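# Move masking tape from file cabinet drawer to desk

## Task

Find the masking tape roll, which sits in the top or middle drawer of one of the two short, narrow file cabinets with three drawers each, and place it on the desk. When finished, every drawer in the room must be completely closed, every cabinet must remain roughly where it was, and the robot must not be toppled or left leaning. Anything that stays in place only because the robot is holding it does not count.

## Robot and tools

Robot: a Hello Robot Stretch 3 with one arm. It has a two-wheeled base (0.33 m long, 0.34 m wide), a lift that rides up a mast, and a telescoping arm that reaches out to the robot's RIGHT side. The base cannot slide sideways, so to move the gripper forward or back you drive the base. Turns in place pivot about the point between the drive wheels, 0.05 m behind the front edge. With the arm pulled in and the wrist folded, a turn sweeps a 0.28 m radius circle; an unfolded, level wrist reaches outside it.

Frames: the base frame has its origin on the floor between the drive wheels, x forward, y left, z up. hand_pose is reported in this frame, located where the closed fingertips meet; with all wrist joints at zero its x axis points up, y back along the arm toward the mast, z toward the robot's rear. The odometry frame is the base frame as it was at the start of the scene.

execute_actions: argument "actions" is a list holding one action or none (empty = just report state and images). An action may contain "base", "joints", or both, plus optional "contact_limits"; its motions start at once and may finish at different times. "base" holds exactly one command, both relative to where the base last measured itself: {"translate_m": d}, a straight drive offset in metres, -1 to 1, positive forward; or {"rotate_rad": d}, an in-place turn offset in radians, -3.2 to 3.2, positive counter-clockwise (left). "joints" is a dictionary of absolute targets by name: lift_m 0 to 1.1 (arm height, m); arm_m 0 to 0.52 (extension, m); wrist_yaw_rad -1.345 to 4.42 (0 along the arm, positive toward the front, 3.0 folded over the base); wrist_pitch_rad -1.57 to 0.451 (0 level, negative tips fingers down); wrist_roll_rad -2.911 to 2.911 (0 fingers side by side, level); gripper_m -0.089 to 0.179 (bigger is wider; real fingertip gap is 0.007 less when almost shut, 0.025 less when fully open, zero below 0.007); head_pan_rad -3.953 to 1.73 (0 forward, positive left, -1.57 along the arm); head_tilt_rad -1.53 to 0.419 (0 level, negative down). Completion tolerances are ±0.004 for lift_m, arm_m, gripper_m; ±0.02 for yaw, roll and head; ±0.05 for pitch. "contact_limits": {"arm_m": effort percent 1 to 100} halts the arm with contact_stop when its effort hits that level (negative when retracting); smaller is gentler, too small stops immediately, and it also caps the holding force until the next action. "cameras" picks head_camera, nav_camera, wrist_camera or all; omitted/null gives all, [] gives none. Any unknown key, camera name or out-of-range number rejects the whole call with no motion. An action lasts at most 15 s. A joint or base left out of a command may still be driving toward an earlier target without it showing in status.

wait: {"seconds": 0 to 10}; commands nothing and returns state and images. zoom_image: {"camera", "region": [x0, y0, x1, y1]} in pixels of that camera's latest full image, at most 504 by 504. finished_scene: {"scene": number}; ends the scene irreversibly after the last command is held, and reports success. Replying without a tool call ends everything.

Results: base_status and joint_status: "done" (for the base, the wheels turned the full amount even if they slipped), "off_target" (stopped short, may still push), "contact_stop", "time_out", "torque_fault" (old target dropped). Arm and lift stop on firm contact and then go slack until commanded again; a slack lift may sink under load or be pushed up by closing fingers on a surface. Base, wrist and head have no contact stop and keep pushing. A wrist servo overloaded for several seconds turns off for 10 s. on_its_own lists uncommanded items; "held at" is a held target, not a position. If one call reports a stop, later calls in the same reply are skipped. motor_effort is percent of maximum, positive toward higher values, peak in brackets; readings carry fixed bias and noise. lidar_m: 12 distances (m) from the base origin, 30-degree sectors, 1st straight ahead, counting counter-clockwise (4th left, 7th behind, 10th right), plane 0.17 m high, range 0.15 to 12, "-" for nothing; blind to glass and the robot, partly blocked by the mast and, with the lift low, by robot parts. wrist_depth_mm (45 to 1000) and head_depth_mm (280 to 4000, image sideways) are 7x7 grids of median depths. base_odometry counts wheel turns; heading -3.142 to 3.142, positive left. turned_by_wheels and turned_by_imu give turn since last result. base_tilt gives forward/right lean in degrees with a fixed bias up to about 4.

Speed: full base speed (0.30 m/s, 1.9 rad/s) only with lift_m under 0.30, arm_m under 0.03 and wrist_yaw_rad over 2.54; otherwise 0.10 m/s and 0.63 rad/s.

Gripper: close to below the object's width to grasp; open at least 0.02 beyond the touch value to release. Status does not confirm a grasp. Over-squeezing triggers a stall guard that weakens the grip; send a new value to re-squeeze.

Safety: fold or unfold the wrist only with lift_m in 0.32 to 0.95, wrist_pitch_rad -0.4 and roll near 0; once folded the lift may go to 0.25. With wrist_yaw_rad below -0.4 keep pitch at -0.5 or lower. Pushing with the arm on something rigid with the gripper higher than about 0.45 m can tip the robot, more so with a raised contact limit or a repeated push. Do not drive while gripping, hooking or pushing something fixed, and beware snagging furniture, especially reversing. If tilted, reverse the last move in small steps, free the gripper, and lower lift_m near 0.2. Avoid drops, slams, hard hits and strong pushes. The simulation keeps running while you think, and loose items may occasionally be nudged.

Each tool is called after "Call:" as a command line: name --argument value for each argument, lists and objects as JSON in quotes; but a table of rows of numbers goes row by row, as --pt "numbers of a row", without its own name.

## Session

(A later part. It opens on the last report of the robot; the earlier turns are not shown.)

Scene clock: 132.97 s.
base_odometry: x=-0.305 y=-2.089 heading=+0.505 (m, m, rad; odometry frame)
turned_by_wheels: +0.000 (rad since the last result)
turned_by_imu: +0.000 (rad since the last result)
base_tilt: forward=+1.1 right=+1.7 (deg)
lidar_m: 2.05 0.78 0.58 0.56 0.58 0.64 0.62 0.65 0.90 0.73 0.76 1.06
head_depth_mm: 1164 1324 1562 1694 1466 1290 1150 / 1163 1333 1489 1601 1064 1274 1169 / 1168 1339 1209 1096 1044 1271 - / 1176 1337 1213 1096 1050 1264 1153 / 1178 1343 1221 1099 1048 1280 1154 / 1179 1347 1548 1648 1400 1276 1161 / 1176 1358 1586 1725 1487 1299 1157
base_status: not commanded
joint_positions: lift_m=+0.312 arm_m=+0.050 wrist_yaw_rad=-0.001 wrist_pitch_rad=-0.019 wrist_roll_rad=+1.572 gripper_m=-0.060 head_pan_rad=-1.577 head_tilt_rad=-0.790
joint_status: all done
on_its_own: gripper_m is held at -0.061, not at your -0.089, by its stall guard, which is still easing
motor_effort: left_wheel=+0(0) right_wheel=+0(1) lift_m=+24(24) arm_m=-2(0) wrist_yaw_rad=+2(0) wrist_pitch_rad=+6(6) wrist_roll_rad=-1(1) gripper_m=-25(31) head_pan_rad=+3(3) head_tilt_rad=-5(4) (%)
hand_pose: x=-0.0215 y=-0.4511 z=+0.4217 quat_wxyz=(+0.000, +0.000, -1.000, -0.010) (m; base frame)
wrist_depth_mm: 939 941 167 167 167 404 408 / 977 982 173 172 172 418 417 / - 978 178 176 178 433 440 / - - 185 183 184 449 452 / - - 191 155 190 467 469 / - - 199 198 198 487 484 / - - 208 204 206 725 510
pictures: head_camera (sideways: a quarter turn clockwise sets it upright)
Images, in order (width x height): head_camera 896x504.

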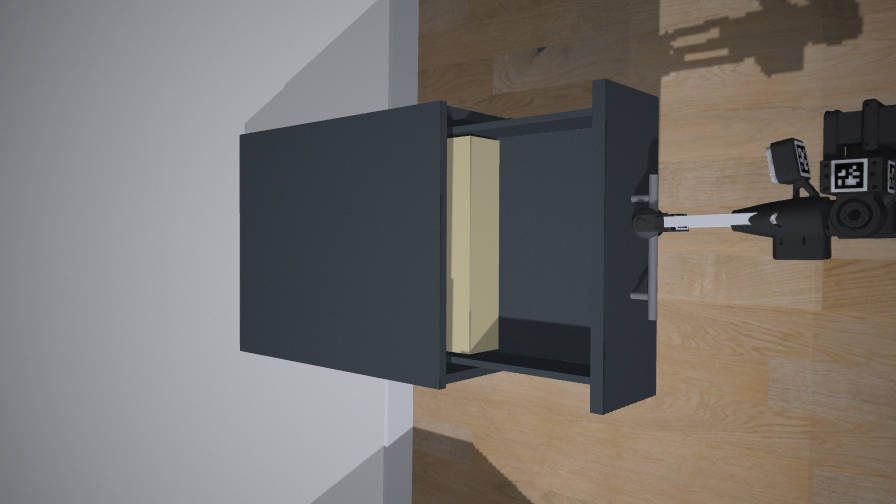

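Call:
execute_actions --actions '[{"joints":{"arm_m":0.313}}]' --cameras '[]'

Call:
execute_actions --actions '[{"joints":{"gripper_m":0.07}}]' --cameras '[]'

Call:
execute_actions --actions '[{"joints":{"arm_m":0.23}}]' --cameras '[]'

Call:
execute_actions --actions '[{"joints":{"lift_m":0.157}}]' --cameras '[]'

Call:
execute_actions --actions '[{"joints":{"arm_m":0.308}}]' --cameras '[]'

Call:
execute_actions --actions '[{"joints":{"gripper_m":-0.089}}]' --cameras '[]'

Call:
execute_actions --actions '[{"joints":{"arm_m":0.285}}]' --cameras '[]'

Call:
execute_actions --actions '[{"joints":{"arm_m":0.05}}]' --cameras '["head_camera"]'

Scene clock: 136.93 s.
base_odometry: x=-0.305 y=-2.089 heading=+0.504 (m, m, rad; odometry frame)
turned_by_wheels: +0.000 (rad since the last result)
turned_by_imu: +0.001 (rad since the last result)
base_tilt: forward=+1.4 right=+1.8 (deg)
lidar_m: 2.03 0.78 0.58 0.56 0.58 0.64 0.62 0.65 0.90 0.73 0.76 1.06
head_depth_mm: 1156 1326 1551 1703 1465 1283 1154 / 1168 1339 1488 1603 1440 1292 1161 / 1166 1336 1209 1072 1225 1270 1156 / 1167 1347 1214 1072 1268 1297 1159 / 1176 1346 1215 1075 1323 1299 1157 / 1181 1356 1554 1640 1474 1299 1154 / 1181 1358 1591 1723 1478 1297 1161
base_status: not commanded
joint_positions: lift_m=+0.312 arm_m=+0.312 wrist_yaw_rad=-0.001 wrist_pitch_rad=-0.019 wrist_roll_rad=+1.572 gripper_m=-0.045 head_pan_rad=-1.577 head_tilt_rad=-0.790
joint_status: all done
on_its_own: gripper_m is held at -0.046, not at your -0.089, by its stall guard, which is not easing now
motor_effort: left_wheel=-1(1) right_wheel=+1(1) lift_m=+25(24) arm_m=+9(16) wrist_yaw_rad=+2(1) wrist_pitch_rad=+7(7) wrist_roll_rad=-1(1) gripper_m=-20(25) head_pan_rad=+4(4) head_tilt_rad=-5(5) (%)
hand_pose: x=-0.0217 y=-0.7128 z=+0.4215 quat_wxyz=(+0.000, -0.001, -1.000, -0.010) (m; base frame)
wrist_depth_mm: 688 671 165 165 165 165 165 / 711 706 170 170 169 170 169 / 739 736 176 174 176 176 175 / 765 753 181 180 181 181 181 / 792 786 188 153 187 188 187 / 830 815 195 197 196 194 193 / 870 852 203 201 203 202 201
pictures: none
No camera images: the call's "cameras" was empty. Leave "cameras" out to get every camera's image.

Scene clock: 138.57 s.
base_odometry: x=-0.305 y=-2.089 heading=+0.504 (m, m, rad; odometry frame)
turned_by_wheels: +0.000 (rad since the last result)
turned_by_imu: +0.000 (rad since the last result)
base_tilt: forward=+1.1 right=+1.6 (deg)
lidar_m: 2.05 0.78 0.58 0.56 0.58 0.64 0.62 0.65 0.90 0.73 0.76 1.06
head_depth_mm: 1161 1330 1555 1707 1467 1293 1156 / 1165 1329 1485 1588 1441 1301 1162 / 1167 1339 1212 1076 1227 1269 1158 / 1172 1341 1214 1074 1272 1297 1154 / 1176 1349 1214 1072 1321 1294 1153 / 1180 1356 1550 1640 1474 1296 1160 / 1182 1348 1587 1715 1478 1297 1157
base_status: not commanded
joint_positions: lift_m=+0.312 arm_m=+0.312 wrist_yaw_rad=-0.001 wrist_pitch_rad=-0.044 wrist_roll_rad=+1.572 gripper_m=+0.070 head_pan_rad=-1.577 head_tilt_rad=-0.790
joint_status: all done
motor_effort: left_wheel=-1(2) right_wheel=+0(1) lift_m=+25(25) arm_m=+6(9) wrist_yaw_rad=+2(1) wrist_pitch_rad=+14(14) wrist_roll_rad=-1(1) gripper_m=+4(88) head_pan_rad=+3(4) head_tilt_rad=-4(4) (%)
hand_pose: x=-0.0217 y=-0.7124 z=+0.4153 quat_wxyz=(+0.000, -0.001, -1.000, -0.022) (m; base frame)
wrist_depth_mm: 661 164 164 165 165 167 168 / 700 170 169 171 171 172 173 / 720 175 174 175 177 179 179 / 758 740 180 181 184 184 183 / 772 779 186 186 189 191 190 / 794 814 - 194 197 197 197 / 834 826 200 202 205 206 205
pictures: none
No camera images: the call's "cameras" was empty. Leave "cameras" out to get every camera's image.

Scene clock: 140.40 s.
base_odometry: x=-0.305 y=-2.089 heading=+0.504 (m, m, rad; odometry frame)
turned_by_wheels: +0.000 (rad since the last result)
turned_by_imu: +0.000 (rad since the last result)
base_tilt: forward=+1.1 right=+1.6 (deg)
lidar_m: 2.04 0.78 0.57 0.56 0.58 0.64 0.62 0.65 0.90 0.73 0.76 1.06
head_depth_mm: 1159 1331 1552 1693 1464 1295 1150 / 1163 1345 1489 1591 1445 1304 1167 / 1171 1338 1211 1075 1307 - 1155 / 1175 1341 1216 1074 1304 1275 1156 / 1176 1348 1212 1076 1318 1298 1158 / 1181 1349 1545 1635 1472 1303 1159 / 1182 1356 1584 1724 1477 1297 1159
base_status: not commanded
joint_positions: lift_m=+0.312 arm_m=+0.230 wrist_yaw_rad=-0.001 wrist_pitch_rad=-0.025 wrist_roll_rad=+1.572 gripper_m=+0.070 head_pan_rad=-1.577 head_tilt_rad=-0.790
joint_status: all done
motor_effort: left_wheel=-1(1) right_wheel=+0(1) lift_m=+25(25) arm_m=-2(0) wrist_yaw_rad=+2(2) wrist_pitch_rad=+8(14) wrist_roll_rad=-1(1) gripper_m=+0(4) head_pan_rad=+3(4) head_tilt_rad=-4(4) (%)
hand_pose: x=-0.0217 y=-0.6309 z=+0.4200 quat_wxyz=(+0.000, -0.001, -1.000, -0.013) (m; base frame)
wrist_depth_mm: 757 757 242 240 240 240 241 / 773 798 247 249 250 250 249 / 810 814 257 257 257 254 257 / 834 857 265 267 265 263 266 / 880 891 571 276 274 275 277 / 906 901 287 285 287 280 286 / 945 944 301 297 295 297 297
pictures: none
No camera images: the call's "cameras" was empty. Leave "cameras" out to get every camera's image.

Scene clock: 142.63 s.
base_odometry: x=-0.305 y=-2.089 heading=+0.504 (m, m, rad; odometry frame)
turned_by_wheels: +0.000 (rad since the last result)
turned_by_imu: +0.000 (rad since the last result)
base_tilt: forward=+1.2 right=+1.7 (deg)
lidar_m: 2.04 0.78 0.57 0.56 0.58 0.64 0.62 0.65 0.90 0.73 0.76 1.06
head_depth_mm: 1165 1332 1548 1705 1463 1289 1152 / 1164 1333 1487 1595 1433 1293 1152 / 1168 1337 1212 1073 1313 1333 1153 / 1173 1347 1215 1076 1285 1296 1156 / 1174 1341 1214 1077 1324 1298 1154 / 1181 1351 1547 1644 1475 1295 1154 / 1188 1361 1589 1713 1479 1298 1156
base_status: not commanded
joint_positions: lift_m=+0.157 arm_m=+0.230 wrist_yaw_rad=-0.001 wrist_pitch_rad=-0.024 wrist_roll_rad=+1.572 gripper_m=+0.070 head_pan_rad=-1.577 head_tilt_rad=-0.790
joint_status: all done
motor_effort: left_wheel=-1(1) right_wheel=+0(0) lift_m=+24(24) arm_m=-2(2) wrist_yaw_rad=+2(2) wrist_pitch_rad=+8(8) wrist_roll_rad=-1(1) gripper_m=+1(1) head_pan_rad=+4(4) head_tilt_rad=-5(5) (%)
hand_pose: x=-0.0217 y=-0.6309 z=+0.2652 quat_wxyz=(+0.000, -0.001, -1.000, -0.013) (m; base frame)
wrist_depth_mm: 240 240 240 241 241 241 240 / 248 248 248 249 249 249 249 / 256 254 256 255 257 255 259 / 266 264 264 266 266 264 267 / 275 273 276 274 273 275 280 / 286 284 285 285 287 281 291 / 928 294 295 295 296 295 298
pictures: none
No camera images: the call's "cameras" was empty. Leave "cameras" out to get every camera's image.

Scene clock: 144.40 s.
base_odometry: x=-0.305 y=-2.089 heading=+0.504 (m, m, rad; odometry frame)
turned_by_wheels: +0.000 (rad since the last result)
turned_by_imu: +0.000 (rad since the last result)
base_tilt: forward=+1.0 right=+1.8 (deg)
lidar_m: 2.04 0.78 0.58 0.56 0.58 0.64 0.62 0.65 0.90 0.73 0.76 1.06
head_depth_mm: 1161 1327 1557 1701 1468 1288 1146 / 1168 1333 1477 1603 1437 1288 1150 / 1170 1340 1209 1073 1306 - 1144 / 1167 1348 1217 1070 1311 1280 1156 / 1172 1350 1219 1076 1321 1298 1156 / 1177 1353 1548 1646 1479 1300 1160 / 1184 1352 1587 1714 1482 1304 1157
base_status: not commanded
joint_positions: lift_m=+0.157 arm_m=+0.308 wrist_yaw_rad=-0.001 wrist_pitch_rad=-0.024 wrist_roll_rad=+1.572 gripper_m=+0.070 head_pan_rad=-1.577 head_tilt_rad=-0.790
joint_status: all done
motor_effort: left_wheel=-1(1) right_wheel=+0(0) lift_m=+24(24) arm_m=+4(7) wrist_yaw_rad=+1(1) wrist_pitch_rad=+8(9) wrist_roll_rad=-1(1) gripper_m=+1(0) head_pan_rad=+4(4) head_tilt_rad=-5(5) (%)
hand_pose: x=-0.0217 y=-0.7082 z=+0.2652 quat_wxyz=(+0.000, -0.001, -1.000, -0.013) (m; base frame)
wrist_depth_mm: 168 168 168 169 168 169 169 / 173 174 175 173 174 174 174 / 179 179 180 178 180 180 180 / 186 186 186 185 186 187 185 / 192 192 192 190 191 193 191 / 199 200 201 198 201 200 199 / 205 207 207 206 208 209 207
pictures: none
No camera images: the call's "cameras" was empty. Leave "cameras" out to get every camera's image.

Scene clock: 146.47 s.
base_odometry: x=-0.305 y=-2.089 heading=+0.504 (m, m, rad; odometry frame)
turned_by_wheels: +0.000 (rad since the last result)
turned_by_imu: +0.000 (rad since the last result)
base_tilt: forward=+1.3 right=+1.8 (deg)
lidar_m: 2.04 0.78 0.58 0.56 0.58 0.64 0.62 0.65 0.90 0.73 0.76 1.06
head_depth_mm: 1166 1327 1548 1698 1470 1290 1152 / 1166 1332 1486 1596 1449 1294 1153 / 1169 1339 1210 1073 1314 - 1145 / 1173 1344 1217 1076 1308 1273 1153 / 1172 1343 1219 1078 1320 1296 1153 / 1179 1356 1545 1639 1482 1298 1155 / 1187 1352 1587 1720 1479 1298 1155
base_status: not commanded
joint_positions: lift_m=+0.157 arm_m=+0.308 wrist_yaw_rad=-0.001 wrist_pitch_rad=-0.018 wrist_roll_rad=+1.572 gripper_m=-0.087 head_pan_rad=-1.577 head_tilt_rad=-0.790
joint_status: all done
motor_effort: left_wheel=-1(1) right_wheel=+0(0) lift_m=+24(24) arm_m=+3(4) wrist_yaw_rad=+1(2) wrist_pitch_rad=+6(9) wrist_roll_rad=-1(1) gripper_m=-37(100) head_pan_rad=+4(4) head_tilt_rad=-5(5) (%)
hand_pose: x=-0.0216 y=-0.7086 z=+0.2669 quat_wxyz=(+0.000, -0.001, -1.000, -0.009) (m; base frame)
wrist_depth_mm: 168 169 168 168 167 168 168 / 174 174 173 172 172 173 173 / 180 180 178 177 178 178 179 / 187 186 185 183 184 185 184 / 193 193 191 155 191 191 192 / 200 200 198 199 198 199 197 / 207 208 207 205 205 206 203
pictures: none
No camera images: the call's "cameras" was empty. Leave "cameras" out to get every camera's image.

Scene clock: 147.57 s.
base_odometry: x=-0.305 y=-2.089 heading=+0.505 (m, m, rad; odometry frame)
turned_by_wheels: +0.000 (rad since the last result)
turned_by_imu: +0.000 (rad since the last result)
base_tilt: forward=+1.0 right=+1.9 (deg)
lidar_m: 2.04 0.78 0.58 0.56 0.58 0.64 0.62 0.65 0.90 0.73 0.76 1.06
head_depth_mm: 1160 1329 1553 1694 1467 1290 1153 / 1166 1337 1489 1589 1433 1290 1150 / 1164 1341 1218 1074 1305 - 1144 / 1173 1341 1215 1079 1309 1273 1154 / 1182 1351 1217 1082 1322 1295 1153 / 1174 1354 1539 1644 1479 1298 1163 / 1177 1356 1599 1718 1485 1299 1162
base_status: not commanded
joint_positions: lift_m=+0.157 arm_m=+0.286 wrist_yaw_rad=-0.001 wrist_pitch_rad=-0.017 wrist_roll_rad=+1.572 gripper_m=-0.082 head_pan_rad=-1.577 head_tilt_rad=-0.790
joint_status: all done
on_its_own: gripper_m is held at -0.082, not at your -0.089, by its stall guard, which is still easing
motor_effort: left_wheel=+0(1) right_wheel=-1(0) lift_m=+24(24) arm_m=-4(6) wrist_yaw_rad=+0(1) wrist_pitch_rad=+6(6) wrist_roll_rad=-1(1) gripper_m=-9(36) head_pan_rad=+3(4) head_tilt_rad=-4(5) (%)
hand_pose: x=-0.0216 y=-0.6863 z=+0.2670 quat_wxyz=(+0.000, +0.000, -1.000, -0.009) (m; base frame)
wrist_depth_mm: 189 189 167 167 167 188 188 / 196 195 173 172 172 195 194 / 201 202 178 177 178 201 199 / 195 209 185 183 184 208 204 / 213 217 191 156 190 215 213 / 222 224 199 199 198 223 222 / 229 232 208 205 204 231 230
pictures: none
No camera images: the call's "cameras" was empty. Leave "cameras" out to get every camera's image.

Scene clock: 150.53 s.
base_odometry: x=-0.305 y=-2.089 heading=+0.505 (m, m, rad; odometry frame)
turned_by_wheels: +0.000 (rad since the last result)
turned_by_imu: +0.000 (rad since the last result)
base_tilt: forward=+1.1 right=+1.8 (deg)
lidar_m: 2.04 0.78 0.58 0.56 0.58 0.64 0.62 0.65 0.90 0.73 0.76 1.06
head_depth_mm: 1159 1326 1550 1705 1466 1285 1151 / 1167 1336 1490 1594 1445 1255 1153 / 1168 1338 1215 1074 1228 1233 1191 / 1175 1339 1214 1077 1227 1064 1161 / 1179 1342 1214 1077 1198 1234 1157 / 1176 1351 1553 1638 1484 1274 1155 / 1185 1349 1585 1707 1484 1306 1163
base_status: not commanded
joint_positions: lift_m=+0.157 arm_m=+0.050 wrist_yaw_rad=-0.001 wrist_pitch_rad=-0.019 wrist_roll_rad=+1.572 gripper_m=-0.067 head_pan_rad=-1.577 head_tilt_rad=-0.790
joint_status: all done
on_its_own: gripper_m is held at -0.068, not at your -0.089, by its stall guard, which is still easing
motor_effort: left_wheel=+0(0) right_wheel=+0(0) lift_m=+24(24) arm_m=-2(10) wrist_yaw_rad=+1(1) wrist_pitch_rad=+6(6) wrist_roll_rad=-1(1) gripper_m=-28(33) head_pan_rad=+3(4) head_tilt_rad=-5(4) (%)
hand_pose: x=-0.0216 y=-0.4511 z=+0.2667 quat_wxyz=(+0.000, +0.000, -1.000, -0.010) (m; base frame)
wrist_depth_mm: 923 938 166 167 167 407 328 / 979 424 173 172 172 419 327 / - 439 178 177 178 432 329 / - - 185 183 184 453 328 / - - 191 155 190 457 327 / - - 199 197 197 478 328 / - - 207 204 206 493 328
pictures: head_camera (sideways: a quarter turn clockwise sets it upright)
Images, in order (width x height): head_camera 896x504.

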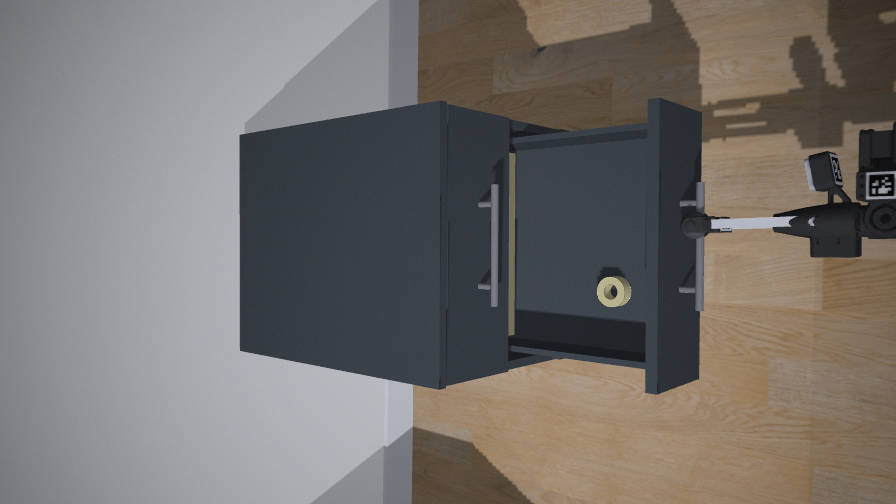

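Call:
execute_actions --actions '[{"joints":{"gripper_m":0.1}}]' --cameras '[]'

Call:
execute_actions --actions '[{"joints":{"arm_m":0.0}}]' --cameras '[]'

Call:
execute_actions --actions '[{"base":{"translate_m":0.11},"joints":{"lift_m":0.55}}]' --cameras '[]'

Call:
execute_actions --actions '[{"joints":{"arm_m":0.36,"wrist_pitch_rad":-1.35,"wrist_roll_rad":0}}]' --cameras '["head_camera","wrist_camera"]'

Scene clock: 153.17 s.
base_odometry: x=-0.305 y=-2.089 heading=+0.505 (m, m, rad; odometry frame)
turned_by_wheels: +0.000 (rad since the last result)
turned_by_imu: +0.000 (rad since the last result)
base_tilt: forward=+1.2 right=+1.6 (deg)
lidar_m: 2.03 0.78 0.57 0.56 0.58 0.64 0.62 0.65 0.90 0.73 0.76 1.06
head_depth_mm: 1160 1335 1558 1695 1473 1293 1146 / 1166 1336 1496 1598 1446 1249 1148 / 1171 1337 1208 1069 1227 1229 1195 / 1174 1346 1211 1076 1228 1228 1166 / 1174 1347 1218 1077 1201 1237 1150 / 1178 1349 1554 1641 1477 1273 1160 / 1184 1355 1590 1721 1480 1299 1163
base_status: not commanded
joint_positions: lift_m=+0.157 arm_m=+0.050 wrist_yaw_rad=-0.001 wrist_pitch_rad=-0.019 wrist_roll_rad=+1.572 gripper_m=+0.100 head_pan_rad=-1.577 head_tilt_rad=-0.790
joint_status: all done
motor_effort: left_wheel=+0(0) right_wheel=-1(0) lift_m=+23(24) arm_m=-1(2) wrist_yaw_rad=+1(1) wrist_pitch_rad=+6(7) wrist_roll_rad=-1(1) gripper_m=+1(85) head_pan_rad=+3(3) head_tilt_rad=-4(5) (%)
hand_pose: x=-0.0216 y=-0.4510 z=+0.2666 quat_wxyz=(+0.000, +0.000, -1.000, -0.010) (m; base frame)
wrist_depth_mm: 941 931 169 169 168 409 327 / 982 431 174 174 173 422 330 / - 441 180 178 179 434 327 / - - 185 185 185 450 330 / - - 192 191 192 459 331 / - - 201 197 199 430 331 / - - 209 205 207 533 329
pictures: none
No camera images: the call's "cameras" was empty. Leave "cameras" out to get every camera's image.

Scene clock: 154.63 s.
base_odometry: x=-0.305 y=-2.089 heading=+0.505 (m, m, rad; odometry frame)
turned_by_wheels: +0.000 (rad since the last result)
turned_by_imu: +0.000 (rad since the last result)
base_tilt: forward=+1.2 right=+1.7 (deg)
lidar_m: 2.04 0.78 0.57 0.56 0.58 0.64 0.62 0.65 0.90 0.73 0.76 1.06
head_depth_mm: 1161 1327 1555 1687 1466 1287 1150 / 1163 1337 1484 1603 1429 1244 1152 / 1170 1340 1214 1071 1221 1230 1173 / 1176 1342 1215 1078 1227 1069 1172 / 1173 1346 1215 1081 1200 1231 1156 / 1179 1357 1555 1652 1477 1279 1156 / 1185 1356 1583 1709 1480 1304 1160
base_status: not commanded
joint_positions: lift_m=+0.157 arm_m=+0.000 wrist_yaw_rad=-0.001 wrist_pitch_rad=-0.019 wrist_roll_rad=+1.572 gripper_m=+0.100 head_pan_rad=-1.577 head_tilt_rad=-0.790
joint_status: all done
motor_effort: left_wheel=+0(0) right_wheel=+0(1) lift_m=+23(24) arm_m=-2(2) wrist_yaw_rad=+1(1) wrist_pitch_rad=+6(7) wrist_roll_rad=-1(1) gripper_m=+0(1) head_pan_rad=+3(4) head_tilt_rad=-4(4) (%)
hand_pose: x=-0.0216 y=-0.4011 z=+0.2666 quat_wxyz=(+0.000, +0.000, -1.000, -0.010) (m; base frame)
wrist_depth_mm: 979 971 215 215 214 463 327 / - - 222 222 221 468 330 / - - 232 228 229 479 326 / - - 241 236 238 500 328 / - - 248 242 246 460 332 / - - 256 253 255 438 329 / - - - 262 267 537 329
pictures: none
No camera images: the call's "cameras" was empty. Leave "cameras" out to get every camera's image.

Scene clock: 159.03 s.
base_odometry: x=-0.209 y=-2.035 heading=+0.505 (m, m, rad; odometry frame)
turned_by_wheels: +0.000 (rad since the last result)
turned_by_imu: +0.001 (rad since the last result)
base_tilt: forward=+1.3 right=+1.7 (deg)
lidar_m: 2.03 0.78 0.57 0.56 0.58 0.76 0.73 0.76 0.76 0.73 0.94 1.06
head_depth_mm: 1162 1338 1518 1137 1441 1246 1170 / 1165 1335 1211 1070 1202 1052 - / 1171 1337 1213 1077 1225 1056 - / 1171 1339 1209 1076 1223 1147 1135 / 1179 1349 1536 1640 1441 1277 1150 / 1178 1353 1592 1719 1469 1296 1154 / 1185 1358 1550 1650 1476 1298 1154
base_status: done
joint_positions: lift_m=+0.550 arm_m=+0.000 wrist_yaw_rad=-0.001 wrist_pitch_rad=-0.019 wrist_roll_rad=+1.572 gripper_m=+0.100 head_pan_rad=-1.577 head_tilt_rad=-0.790
joint_status: all done
motor_effort: left_wheel=+0(5) right_wheel=-1(3) lift_m=+29(30) arm_m=-2(2) wrist_yaw_rad=+1(2) wrist_pitch_rad=+7(7) wrist_roll_rad=-1(1) gripper_m=+0(1) head_pan_rad=+3(4) head_tilt_rad=-5(5) (%)
hand_pose: x=-0.0216 y=-0.4011 z=+0.6594 quat_wxyz=(+0.000, +0.000, -1.000, -0.010) (m; base frame)
wrist_depth_mm: 975 - 974 967 534 457 527 / - - - - 535 468 538 / - - - - 536 479 540 / - - - - 530 495 540 / - - - - - 547 518 / - - - - - - 807 / - - - - 978 969 811
pictures: none
No camera images: the call's "cameras" was empty. Leave "cameras" out to get every camera's image.

Scene clock: 162.90 s.
base_odometry: x=-0.209 y=-2.035 heading=+0.505 (m, m, rad; odometry frame)
turned_by_wheels: +0.000 (rad since the last result)
turned_by_imu: +0.001 (rad since the last result)
base_tilt: forward=+1.1 right=+1.8 (deg)
lidar_m: 2.02 0.78 0.58 0.56 0.58 0.76 0.73 0.76 0.76 0.73 0.94 1.06
head_depth_mm: 1163 1329 1521 1139 1439 1243 1151 / 1168 1337 1212 1066 1209 - 1155 / 1170 1339 1206 1072 1199 1060 1152 / 1174 1347 1214 1077 1200 1232 1153 / 1179 1350 1534 1638 1451 1275 1159 / 1180 1350 1583 1714 1487 1294 1159 / 1186 1364 1552 1636 1477 1304 1156
base_status: not commanded
joint_positions: lift_m=+0.550 arm_m=+0.360 wrist_yaw_rad=-0.001 wrist_pitch_rad=-1.348 wrist_roll_rad=+0.007 gripper_m=+0.100 head_pan_rad=-1.577 head_tilt_rad=-0.790
joint_status: all done
motor_effort: left_wheel=+0(1) right_wheel=-1(1) lift_m=+28(29) arm_m=+5(0) wrist_yaw_rad=+1(1) wrist_pitch_rad=+0(7) wrist_roll_rad=-3(5) gripper_m=+1(0) head_pan_rad=+3(3) head_tilt_rad=-4(5) (%)
hand_pose: x=-0.0217 y=-0.5376 z=+0.4334 quat_wxyz=(+0.550, +0.440, -0.554, -0.444) (m; base frame)
wrist_depth_mm: 624 626 395 395 393 392 357 / 623 608 393 388 391 393 340 / 611 608 388 390 389 384 337 / 609 612 387 390 387 383 338 / 608 618 385 385 385 381 336 / 601 606 254 256 255 290 260 / 600 604 588 591 598 596 588
pictures: head_camera (sideways: a quarter turn clockwise sets it upright), wrist_camera
Images, in order (width x height): head_camera 896x504, wrist_camera 644x364.

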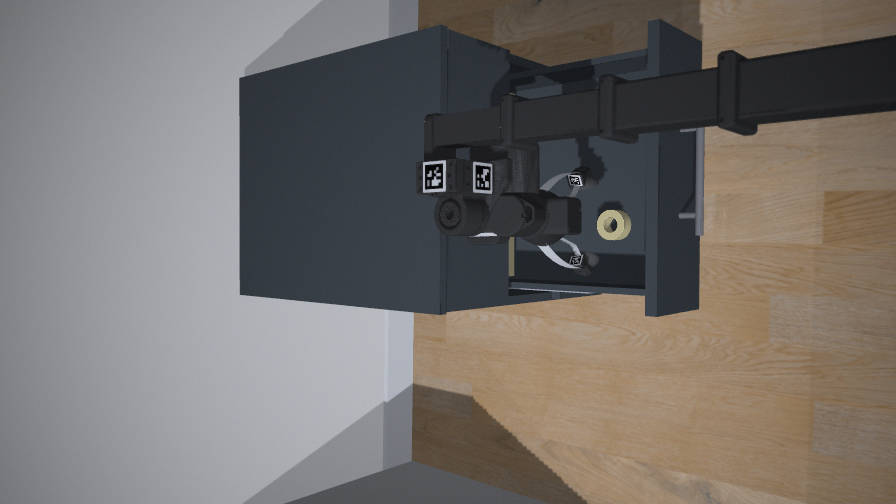

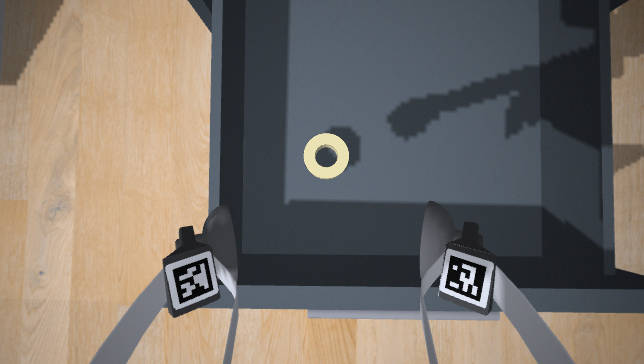

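Call:
execute_actions --actions '[{"joints":{"arm_m":0.422,"lift_m":0.40}}]' --cameras '["wrist_camera"]'

Call:
execute_actions --actions '[{"joints":{"lift_m":0.362}}]' --cameras '["wrist_camera"]'

Scene clock: 165.40 s.
base_odometry: x=-0.209 y=-2.035 heading=+0.505 (m, m, rad; odometry frame)
turned_by_wheels: +0.000 (rad since the last result)
turned_by_imu: +0.000 (rad since the last result)
base_tilt: forward=+1.2 right=+1.7 (deg)
lidar_m: 2.03 0.78 0.57 0.56 0.58 0.76 0.73 0.76 0.76 0.73 0.94 1.06
head_depth_mm: 1160 1334 1516 1137 1435 1245 1150 / 1171 1343 1211 1066 1207 1141 - / 1172 1343 1215 1065 1182 1226 1152 / 1174 1344 1218 1075 1213 1231 1151 / 1182 1344 1549 1634 1447 1278 1155 / 1181 1357 1585 1721 1478 1301 1158 / 1188 1356 1559 1642 1481 1301 1163
base_status: not commanded
joint_positions: lift_m=+0.400 arm_m=+0.422 wrist_yaw_rad=-0.001 wrist_pitch_rad=-1.349 wrist_roll_rad=+0.007 gripper_m=+0.100 head_pan_rad=-1.577 head_tilt_rad=-0.790
joint_status: all done
motor_effort: left_wheel=+0(0) right_wheel=+0(1) lift_m=+24(25) arm_m=+4(2) wrist_yaw_rad=+1(1) wrist_pitch_rad=+0(0) wrist_roll_rad=-4(3) gripper_m=+1(0) head_pan_rad=+3(3) head_tilt_rad=-4(5) (%)
hand_pose: x=-0.0217 y=-0.5994 z=+0.2836 quat_wxyz=(+0.550, +0.440, -0.554, -0.444) (m; base frame)
wrist_depth_mm: 465 183 242 240 241 239 239 / 463 172 241 240 238 238 237 / 458 171 239 240 237 238 236 / 461 172 240 238 237 235 234 / 456 172 237 212 235 236 234 / 456 161 235 235 234 233 233 / 450 186 234 234 234 234 232
pictures: wrist_camera
Images, in order (width x height): wrist_camera 644x364.

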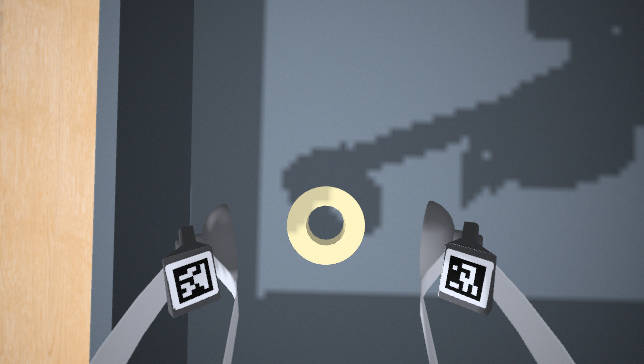

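Scene clock: 166.57 s.
base_odometry: x=-0.209 y=-2.035 heading=+0.505 (m, m, rad; odometry frame)
turned_by_wheels: +0.000 (rad since the last result)
turned_by_imu: +0.000 (rad since the last result)
base_tilt: forward=+1.0 right=+1.6 (deg)
lidar_m: 2.03 0.77 0.57 0.56 0.58 0.76 0.73 0.76 0.76 0.73 0.94 1.06
head_depth_mm: 1161 1334 1526 1134 1438 1241 1148 / 1169 1337 1213 1070 1204 1140 1161 / 1170 1340 1213 1068 - 1144 1155 / 1172 1341 1210 1078 1226 1230 1151 / 1173 1350 1544 1642 1449 1278 1160 / 1179 1355 1582 1714 1480 1300 1159 / 1186 1362 1557 1643 1483 1305 1157
base_status: not commanded
joint_positions: lift_m=+0.362 arm_m=+0.422 wrist_yaw_rad=-0.001 wrist_pitch_rad=-1.349 wrist_roll_rad=+0.007 gripper_m=+0.100 head_pan_rad=-1.577 head_tilt_rad=-0.790
joint_status: all done
motor_effort: left_wheel=+0(0) right_wheel=+0(0) lift_m=+24(23) arm_m=+4(4) wrist_yaw_rad=+1(1) wrist_pitch_rad=+0(1) wrist_roll_rad=-4(3) gripper_m=+1(1) head_pan_rad=+3(4) head_tilt_rad=-4(4) (%)
hand_pose: x=-0.0217 y=-0.5994 z=+0.2456 quat_wxyz=(+0.550, +0.440, -0.554, -0.444) (m; base frame)
wrist_depth_mm: 130 171 204 203 202 201 200 / 130 170 202 201 200 199 199 / 127 172 201 200 199 199 199 / 128 172 200 199 199 198 198 / 128 172 199 174 198 197 196 / 128 161 198 198 196 195 196 / 128 186 197 197 196 195 195
pictures: wrist_camera
Images, in order (width x height): wrist_camera 644x364.

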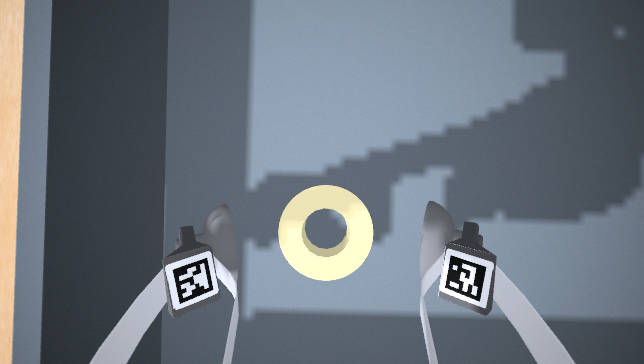

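Call:
execute_actions --actions '[{"joints":{"lift_m":0.353}}]' --cameras '[]'

Call:
execute_actions --actions '[{"joints":{"gripper_m":0.01}}]' --cameras '[]'

Call:
execute_actions --actions '[{"joints":{"lift_m":0.52}}]' --cameras '[]'

Call:
execute_actions --actions '[{"base":{"translate_m":-0.08},"joints":{"arm_m":0.0}}]' --cameras '[]'

Call:
execute_actions --actions '[{"joints":{"wrist_pitch_rad":0}}]' --cameras '[]'

Call:
execute_actions --actions '[{"joints":{"lift_m":0.205}}]' --cameras '["wrist_camera"]'

Call:
execute_actions --actions '[{"joints":{"arm_m":0.318},"contact_limits":{"arm_m":15}}]' --cameras '["wrist_camera","head_camera"]'

Scene clock: 168.27 s.
base_odometry: x=-0.209 y=-2.035 heading=+0.505 (m, m, rad; odometry frame)
turned_by_wheels: +0.000 (rad since the last result)
turned_by_imu: +0.000 (rad since the last result)
base_tilt: forward=+1.1 right=+1.7 (deg)
lidar_m: 2.03 0.78 0.58 0.56 0.58 0.76 0.73 0.76 0.76 0.73 0.94 1.06
head_depth_mm: 1160 1335 1509 1136 1442 1249 1148 / 1169 1331 1210 1070 1200 1136 1156 / 1170 1338 1212 1076 - 1144 1152 / 1171 1349 1217 1074 1221 1234 1153 / 1177 1345 1548 1632 1448 1274 1158 / 1181 1351 1591 1717 1485 1297 1161 / 1187 1356 1555 1647 1487 1299 1156
base_status: not commanded
joint_positions: lift_m=+0.353 arm_m=+0.422 wrist_yaw_rad=-0.001 wrist_pitch_rad=-1.349 wrist_roll_rad=+0.007 gripper_m=+0.100 head_pan_rad=-1.577 head_tilt_rad=-0.790
joint_status: all done
motor_effort: left_wheel=+0(1) right_wheel=+0(1) lift_m=+24(24) arm_m=+5(5) wrist_yaw_rad=+2(1) wrist_pitch_rad=+0(0) wrist_roll_rad=-3(3) gripper_m=+0(1) head_pan_rad=+3(3) head_tilt_rad=-4(5) (%)
hand_pose: x=-0.0217 y=-0.5994 z=+0.2366 quat_wxyz=(+0.550, +0.440, -0.554, -0.444) (m; base frame)
wrist_depth_mm: 127 171 194 193 192 192 191 / 127 171 192 192 192 191 190 / 127 171 192 192 190 190 189 / 127 172 191 190 189 189 188 / 128 172 191 165 189 188 188 / 127 161 189 188 188 186 186 / 128 186 188 187 187 186 185
pictures: none
No camera images: the call's "cameras" was empty. Leave "cameras" out to get every camera's image.

Scene clock: 169.67 s.
base_odometry: x=-0.209 y=-2.035 heading=+0.505 (m, m, rad; odometry frame)
turned_by_wheels: +0.000 (rad since the last result)
turned_by_imu: +0.000 (rad since the last result)
base_tilt: forward=+1.2 right=+1.8 (deg)
lidar_m: 2.03 0.78 0.57 0.56 0.58 0.75 0.73 0.76 0.76 0.73 0.94 1.06
head_depth_mm: 1161 1329 1515 1139 1437 1247 1153 / 1168 1339 1201 1074 1208 1146 1157 / 1173 1336 1214 1072 - 1145 1152 / 1176 1345 1213 1076 1223 1231 1156 / 1178 1351 1543 1638 1449 1271 1160 / 1182 1359 1586 1728 1475 1300 1159 / 1183 1361 1560 1641 1478 1298 1160
base_status: not commanded
joint_positions: lift_m=+0.353 arm_m=+0.422 wrist_yaw_rad=-0.001 wrist_pitch_rad=-1.349 wrist_roll_rad=+0.007 gripper_m=+0.011 head_pan_rad=-1.577 head_tilt_rad=-0.790
joint_status: all done
motor_effort: left_wheel=+0(0) right_wheel=+0(0) lift_m=+24(24) arm_m=+4(4) wrist_yaw_rad=+2(1) wrist_pitch_rad=+0(1) wrist_roll_rad=-4(4) gripper_m=-14(93) head_pan_rad=+4(4) head_tilt_rad=-5(5) (%)
hand_pose: x=-0.0217 y=-0.5994 z=+0.2366 quat_wxyz=(+0.550, +0.440, -0.554, -0.444) (m; base frame)
wrist_depth_mm: 127 170 194 193 193 192 191 / 127 172 192 192 193 190 189 / 127 172 191 191 191 190 189 / 127 172 191 190 189 188 188 / 128 172 190 169 189 188 187 / 128 173 189 188 - 187 187 / 127 162 188 188 187 186 186
pictures: none
No camera images: the call's "cameras" was empty. Leave "cameras" out to get every camera's image.

Scene clock: 172.03 s.
base_odometry: x=-0.209 y=-2.035 heading=+0.505 (m, m, rad; odometry frame)
turned_by_wheels: +0.000 (rad since the last result)
turned_by_imu: +0.000 (rad since the last result)
base_tilt: forward=+1.1 right=+1.7 (deg)
lidar_m: 2.02 0.78 0.57 0.56 0.58 0.76 0.73 0.76 0.76 0.73 0.94 1.06
head_depth_mm: 1169 1328 1505 1135 1444 1255 1156 / 1169 1336 1204 1068 1207 - 1135 / 1165 1343 1211 - 1200 1061 1150 / 1175 1347 1214 1079 1202 1231 1155 / 1177 1353 1540 1636 1450 1270 1151 / 1181 1359 1592 1719 1478 1297 1162 / 1183 1357 1560 1648 1482 1299 1154
base_status: not commanded
joint_positions: lift_m=+0.520 arm_m=+0.422 wrist_yaw_rad=-0.001 wrist_pitch_rad=-1.349 wrist_roll_rad=+0.007 gripper_m=+0.011 head_pan_rad=-1.577 head_tilt_rad=-0.790
joint_status: all done
motor_effort: left_wheel=+0(0) right_wheel=+0(1) lift_m=+29(29) arm_m=+4(4) wrist_yaw_rad=+2(1) wrist_pitch_rad=+0(0) wrist_roll_rad=-4(4) gripper_m=-14(14) head_pan_rad=+4(4) head_tilt_rad=-4(4) (%)
hand_pose: x=-0.0217 y=-0.5994 z=+0.4033 quat_wxyz=(+0.550, +0.440, -0.554, -0.444) (m; base frame)
wrist_depth_mm: 584 211 210 150 149 148 147 / 588 584 361 362 360 356 303 / 584 582 359 360 357 355 303 / 581 577 360 356 356 356 304 / 576 571 338 169 355 355 302 / 578 575 356 354 - 351 304 / 574 565 284 304 305 305 287
pictures: none
No camera images: the call's "cameras" was empty. Leave "cameras" out to get every camera's image.

Scene clock: 176.33 s.
base_odometry: x=-0.279 y=-2.074 heading=+0.505 (m, m, rad; odometry frame)
turned_by_wheels: +0.000 (rad since the last result)
turned_by_imu: +0.000 (rad since the last result)
base_tilt: forward=+1.1 right=+1.8 (deg)
lidar_m: 2.03 0.78 0.58 0.56 0.58 0.67 0.65 0.68 0.76 0.73 0.99 1.06
head_depth_mm: 1157 1332 1549 1708 1466 1295 1171 / 1164 1334 1278 1092 1383 1227 1188 / 1169 1341 1212 1075 1221 1231 1190 / 1177 1348 1218 1077 1228 1228 1158 / 1177 1352 1215 1080 1251 1232 1157 / 1182 1358 1591 1713 1479 1297 1156 / 1185 1364 1595 1721 1483 1312 1162
base_status: done
joint_positions: lift_m=+0.520 arm_m=+0.000 wrist_yaw_rad=-0.001 wrist_pitch_rad=-1.350 wrist_roll_rad=+0.005 gripper_m=+0.011 head_pan_rad=-1.577 head_tilt_rad=-0.790
joint_status: all done
motor_effort: left_wheel=+1(5) right_wheel=+0(3) lift_m=+28(29) arm_m=-2(3) wrist_yaw_rad=+1(1) wrist_pitch_rad=+0(0) wrist_roll_rad=-3(4) gripper_m=-14(14) head_pan_rad=+3(4) head_tilt_rad=-5(4) (%)
hand_pose: x=-0.0216 y=-0.1780 z=+0.4033 quat_wxyz=(+0.551, +0.441, -0.553, -0.443) (m; base frame)
wrist_depth_mm: 585 586 586 590 579 577 579 / 587 588 581 586 581 579 576 / 583 586 581 584 587 575 567 / 579 583 568 573 579 572 574 / 579 578 584 164 - 569 564 / 570 576 571 163 - 559 561 / 565 563 572 - - 559 560
pictures: none
No camera images: the call's "cameras" was empty. Leave "cameras" out to get every camera's image.

Scene clock: 177.87 s.
base_odometry: x=-0.279 y=-2.074 heading=+0.505 (m, m, rad; odometry frame)
turned_by_wheels: +0.000 (rad since the last result)
turned_by_imu: +0.000 (rad since the last result)
base_tilt: forward=+1.1 right=+1.6 (deg)
lidar_m: 2.03 0.78 0.58 0.56 0.58 0.67 0.65 0.68 0.76 0.74 1.00 1.06
head_depth_mm: 1168 1324 1558 1694 1470 1295 1169 / 1164 1333 1274 1092 1388 1228 1191 / 1170 1340 1211 1075 1225 1056 - / 1170 1347 1216 1077 1223 1065 1157 / 1177 1348 1220 1079 1254 1231 1160 / 1187 1354 1578 1716 1483 1301 1157 / 1182 1350 1594 1722 1482 1300 1153
base_status: not commanded
joint_positions: lift_m=+0.520 arm_m=+0.000 wrist_yaw_rad=-0.001 wrist_pitch_rad=-0.028 wrist_roll_rad=+0.005 gripper_m=+0.011 head_pan_rad=-1.577 head_tilt_rad=-0.790
joint_status: all done
motor_effort: left_wheel=+0(0) right_wheel=+0(0) lift_m=+29(29) arm_m=-2(2) wrist_yaw_rad=+2(1) wrist_pitch_rad=+9(9) wrist_roll_rad=-3(3) gripper_m=-14(14) head_pan_rad=+3(3) head_tilt_rad=-5(5) (%)
hand_pose: x=-0.0216 y=-0.4008 z=+0.6272 quat_wxyz=(+0.705, +0.010, -0.709, -0.011) (m; base frame)
wrist_depth_mm: - - 997 985 963 964 807 / - - - - 984 - 815 / - - - - - - 802 / 905 - - 832 - - 809 / 801 - 578 170 527 - 812 / 790 - 548 533 - - 800 / 793 986 649 649 657 990 805
pictures: none
No camera images: the call's "cameras" was empty. Leave "cameras" out to get every camera's image.

Scene clock: 181.57 s.
base_odometry: x=-0.279 y=-2.074 heading=+0.505 (m, m, rad; odometry frame)
turned_by_wheels: +0.000 (rad since the last result)
turned_by_imu: +0.001 (rad since the last result)
base_tilt: forward=+1.2 right=+1.8 (deg)
lidar_m: 2.03 0.78 0.58 0.56 0.58 0.67 0.65 0.68 0.76 0.73 0.99 1.06
head_depth_mm: 1163 1334 1551 1691 1472 1289 1147 / 1167 1333 1279 1093 1385 1233 1149 / 1170 1343 1213 1073 1229 1058 1149 / 1173 1334 1215 1075 1223 1061 1169 / 1172 1341 1217 1081 1251 1237 1155 / 1177 1351 1580 1715 1490 1289 1158 / 1181 1365 1587 1722 1481 1297 1156
base_status: not commanded
joint_positions: lift_m=+0.205 arm_m=+0.000 wrist_yaw_rad=-0.001 wrist_pitch_rad=-0.027 wrist_roll_rad=+0.005 gripper_m=+0.011 head_pan_rad=-1.577 head_tilt_rad=-0.790
joint_status: all done
motor_effort: left_wheel=+0(0) right_wheel=-1(0) lift_m=+23(23) arm_m=-2(2) wrist_yaw_rad=+1(1) wrist_pitch_rad=+10(9) wrist_roll_rad=-3(3) gripper_m=-15(14) head_pan_rad=+4(4) head_tilt_rad=-5(4) (%)
hand_pose: x=-0.0216 y=-0.4008 z=+0.3129 quat_wxyz=(+0.705, +0.010, -0.709, -0.010) (m; base frame)
wrist_depth_mm: - - 459 455 462 963 804 / 789 - 470 468 465 966 798 / 792 - 489 485 482 - 808 / 246 242 239 237 236 233 232 / 480 250 248 169 241 241 241 / 674 259 254 217 - 250 253 / 548 268 268 264 262 260 517
pictures: wrist_camera
Images, in order (width x height): wrist_camera 644x364.

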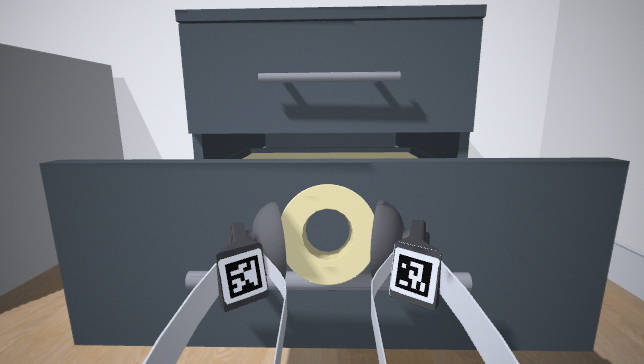

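Scene clock: 185.13 s.
base_odometry: x=-0.279 y=-2.074 heading=+0.504 (m, m, rad; odometry frame)
turned_by_wheels: +0.000 (rad since the last result)
turned_by_imu: +0.000 (rad since the last result)
base_tilt: forward=+1.2 right=+1.7 (deg)
lidar_m: 2.04 0.78 0.58 0.56 0.58 0.67 0.65 0.68 0.76 0.74 1.00 1.06
head_depth_mm: 1158 1332 1558 1704 1470 1295 1151 / 1166 1332 1286 1090 1419 1294 1150 / 1170 1338 1212 1073 1287 1255 1152 / 1170 1340 1212 1079 1287 1274 1148 / 1176 1352 1221 1081 1376 1295 1156 / 1180 1346 1580 1705 1477 1298 1157 / 1185 1354 1598 1719 1474 1302 1162
base_status: not commanded
joint_positions: lift_m=+0.205 arm_m=+0.313 wrist_yaw_rad=+0.000 wrist_pitch_rad=-0.030 wrist_roll_rad=+0.005 gripper_m=+0.011 head_pan_rad=-1.577 head_tilt_rad=-0.791
joint_status: arm_m contact_stop (moved +0.313 of +0.318)
on_its_own: arm_m is slack since a contact_stop, until your next command for it (your +0.318 is given up)
motor_effort: left_wheel=-1(2) right_wheel=+0(1) lift_m=+24(24) arm_m=+2(20) wrist_yaw_rad=+1(2) wrist_pitch_rad=+10(11) wrist_roll_rad=-3(3) gripper_m=-14(14) head_pan_rad=+3(4) head_tilt_rad=-4(5) (%)
contact_limits: arm_m 15 (drawing in: default 17, maximum 29; extending or still: default 26, maximum 42)
hand_pose: x=-0.0216 y=-0.7136 z=+0.3122 quat_wxyz=(+0.705, +0.011, -0.709, -0.011) (m; base frame)
wrist_depth_mm: 167 167 165 164 163 162 161 / 173 173 171 169 169 167 165 / 180 177 177 175 174 172 171 / 188 186 185 178 182 179 178 / 192 191 189 164 185 185 184 / 201 200 196 194 196 192 190 / 209 206 201 199 198 197 199
pictures: head_camera (sideways: a quarter turn clockwise sets it upright), wrist_camera
Images, in order (width x height): head_camera 896x504, wrist_camera 644x364.

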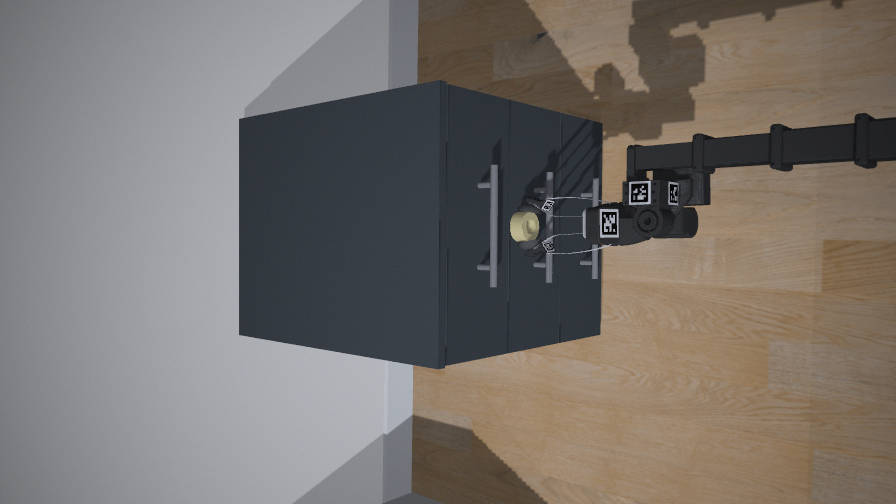

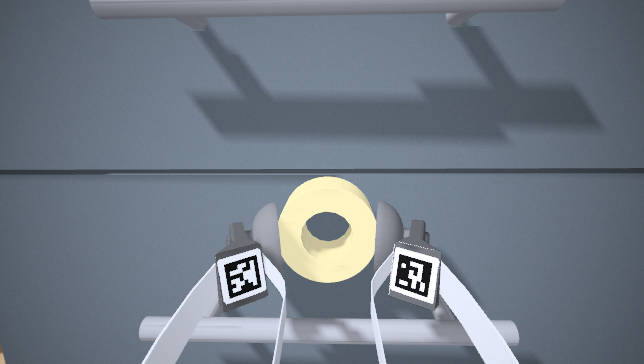

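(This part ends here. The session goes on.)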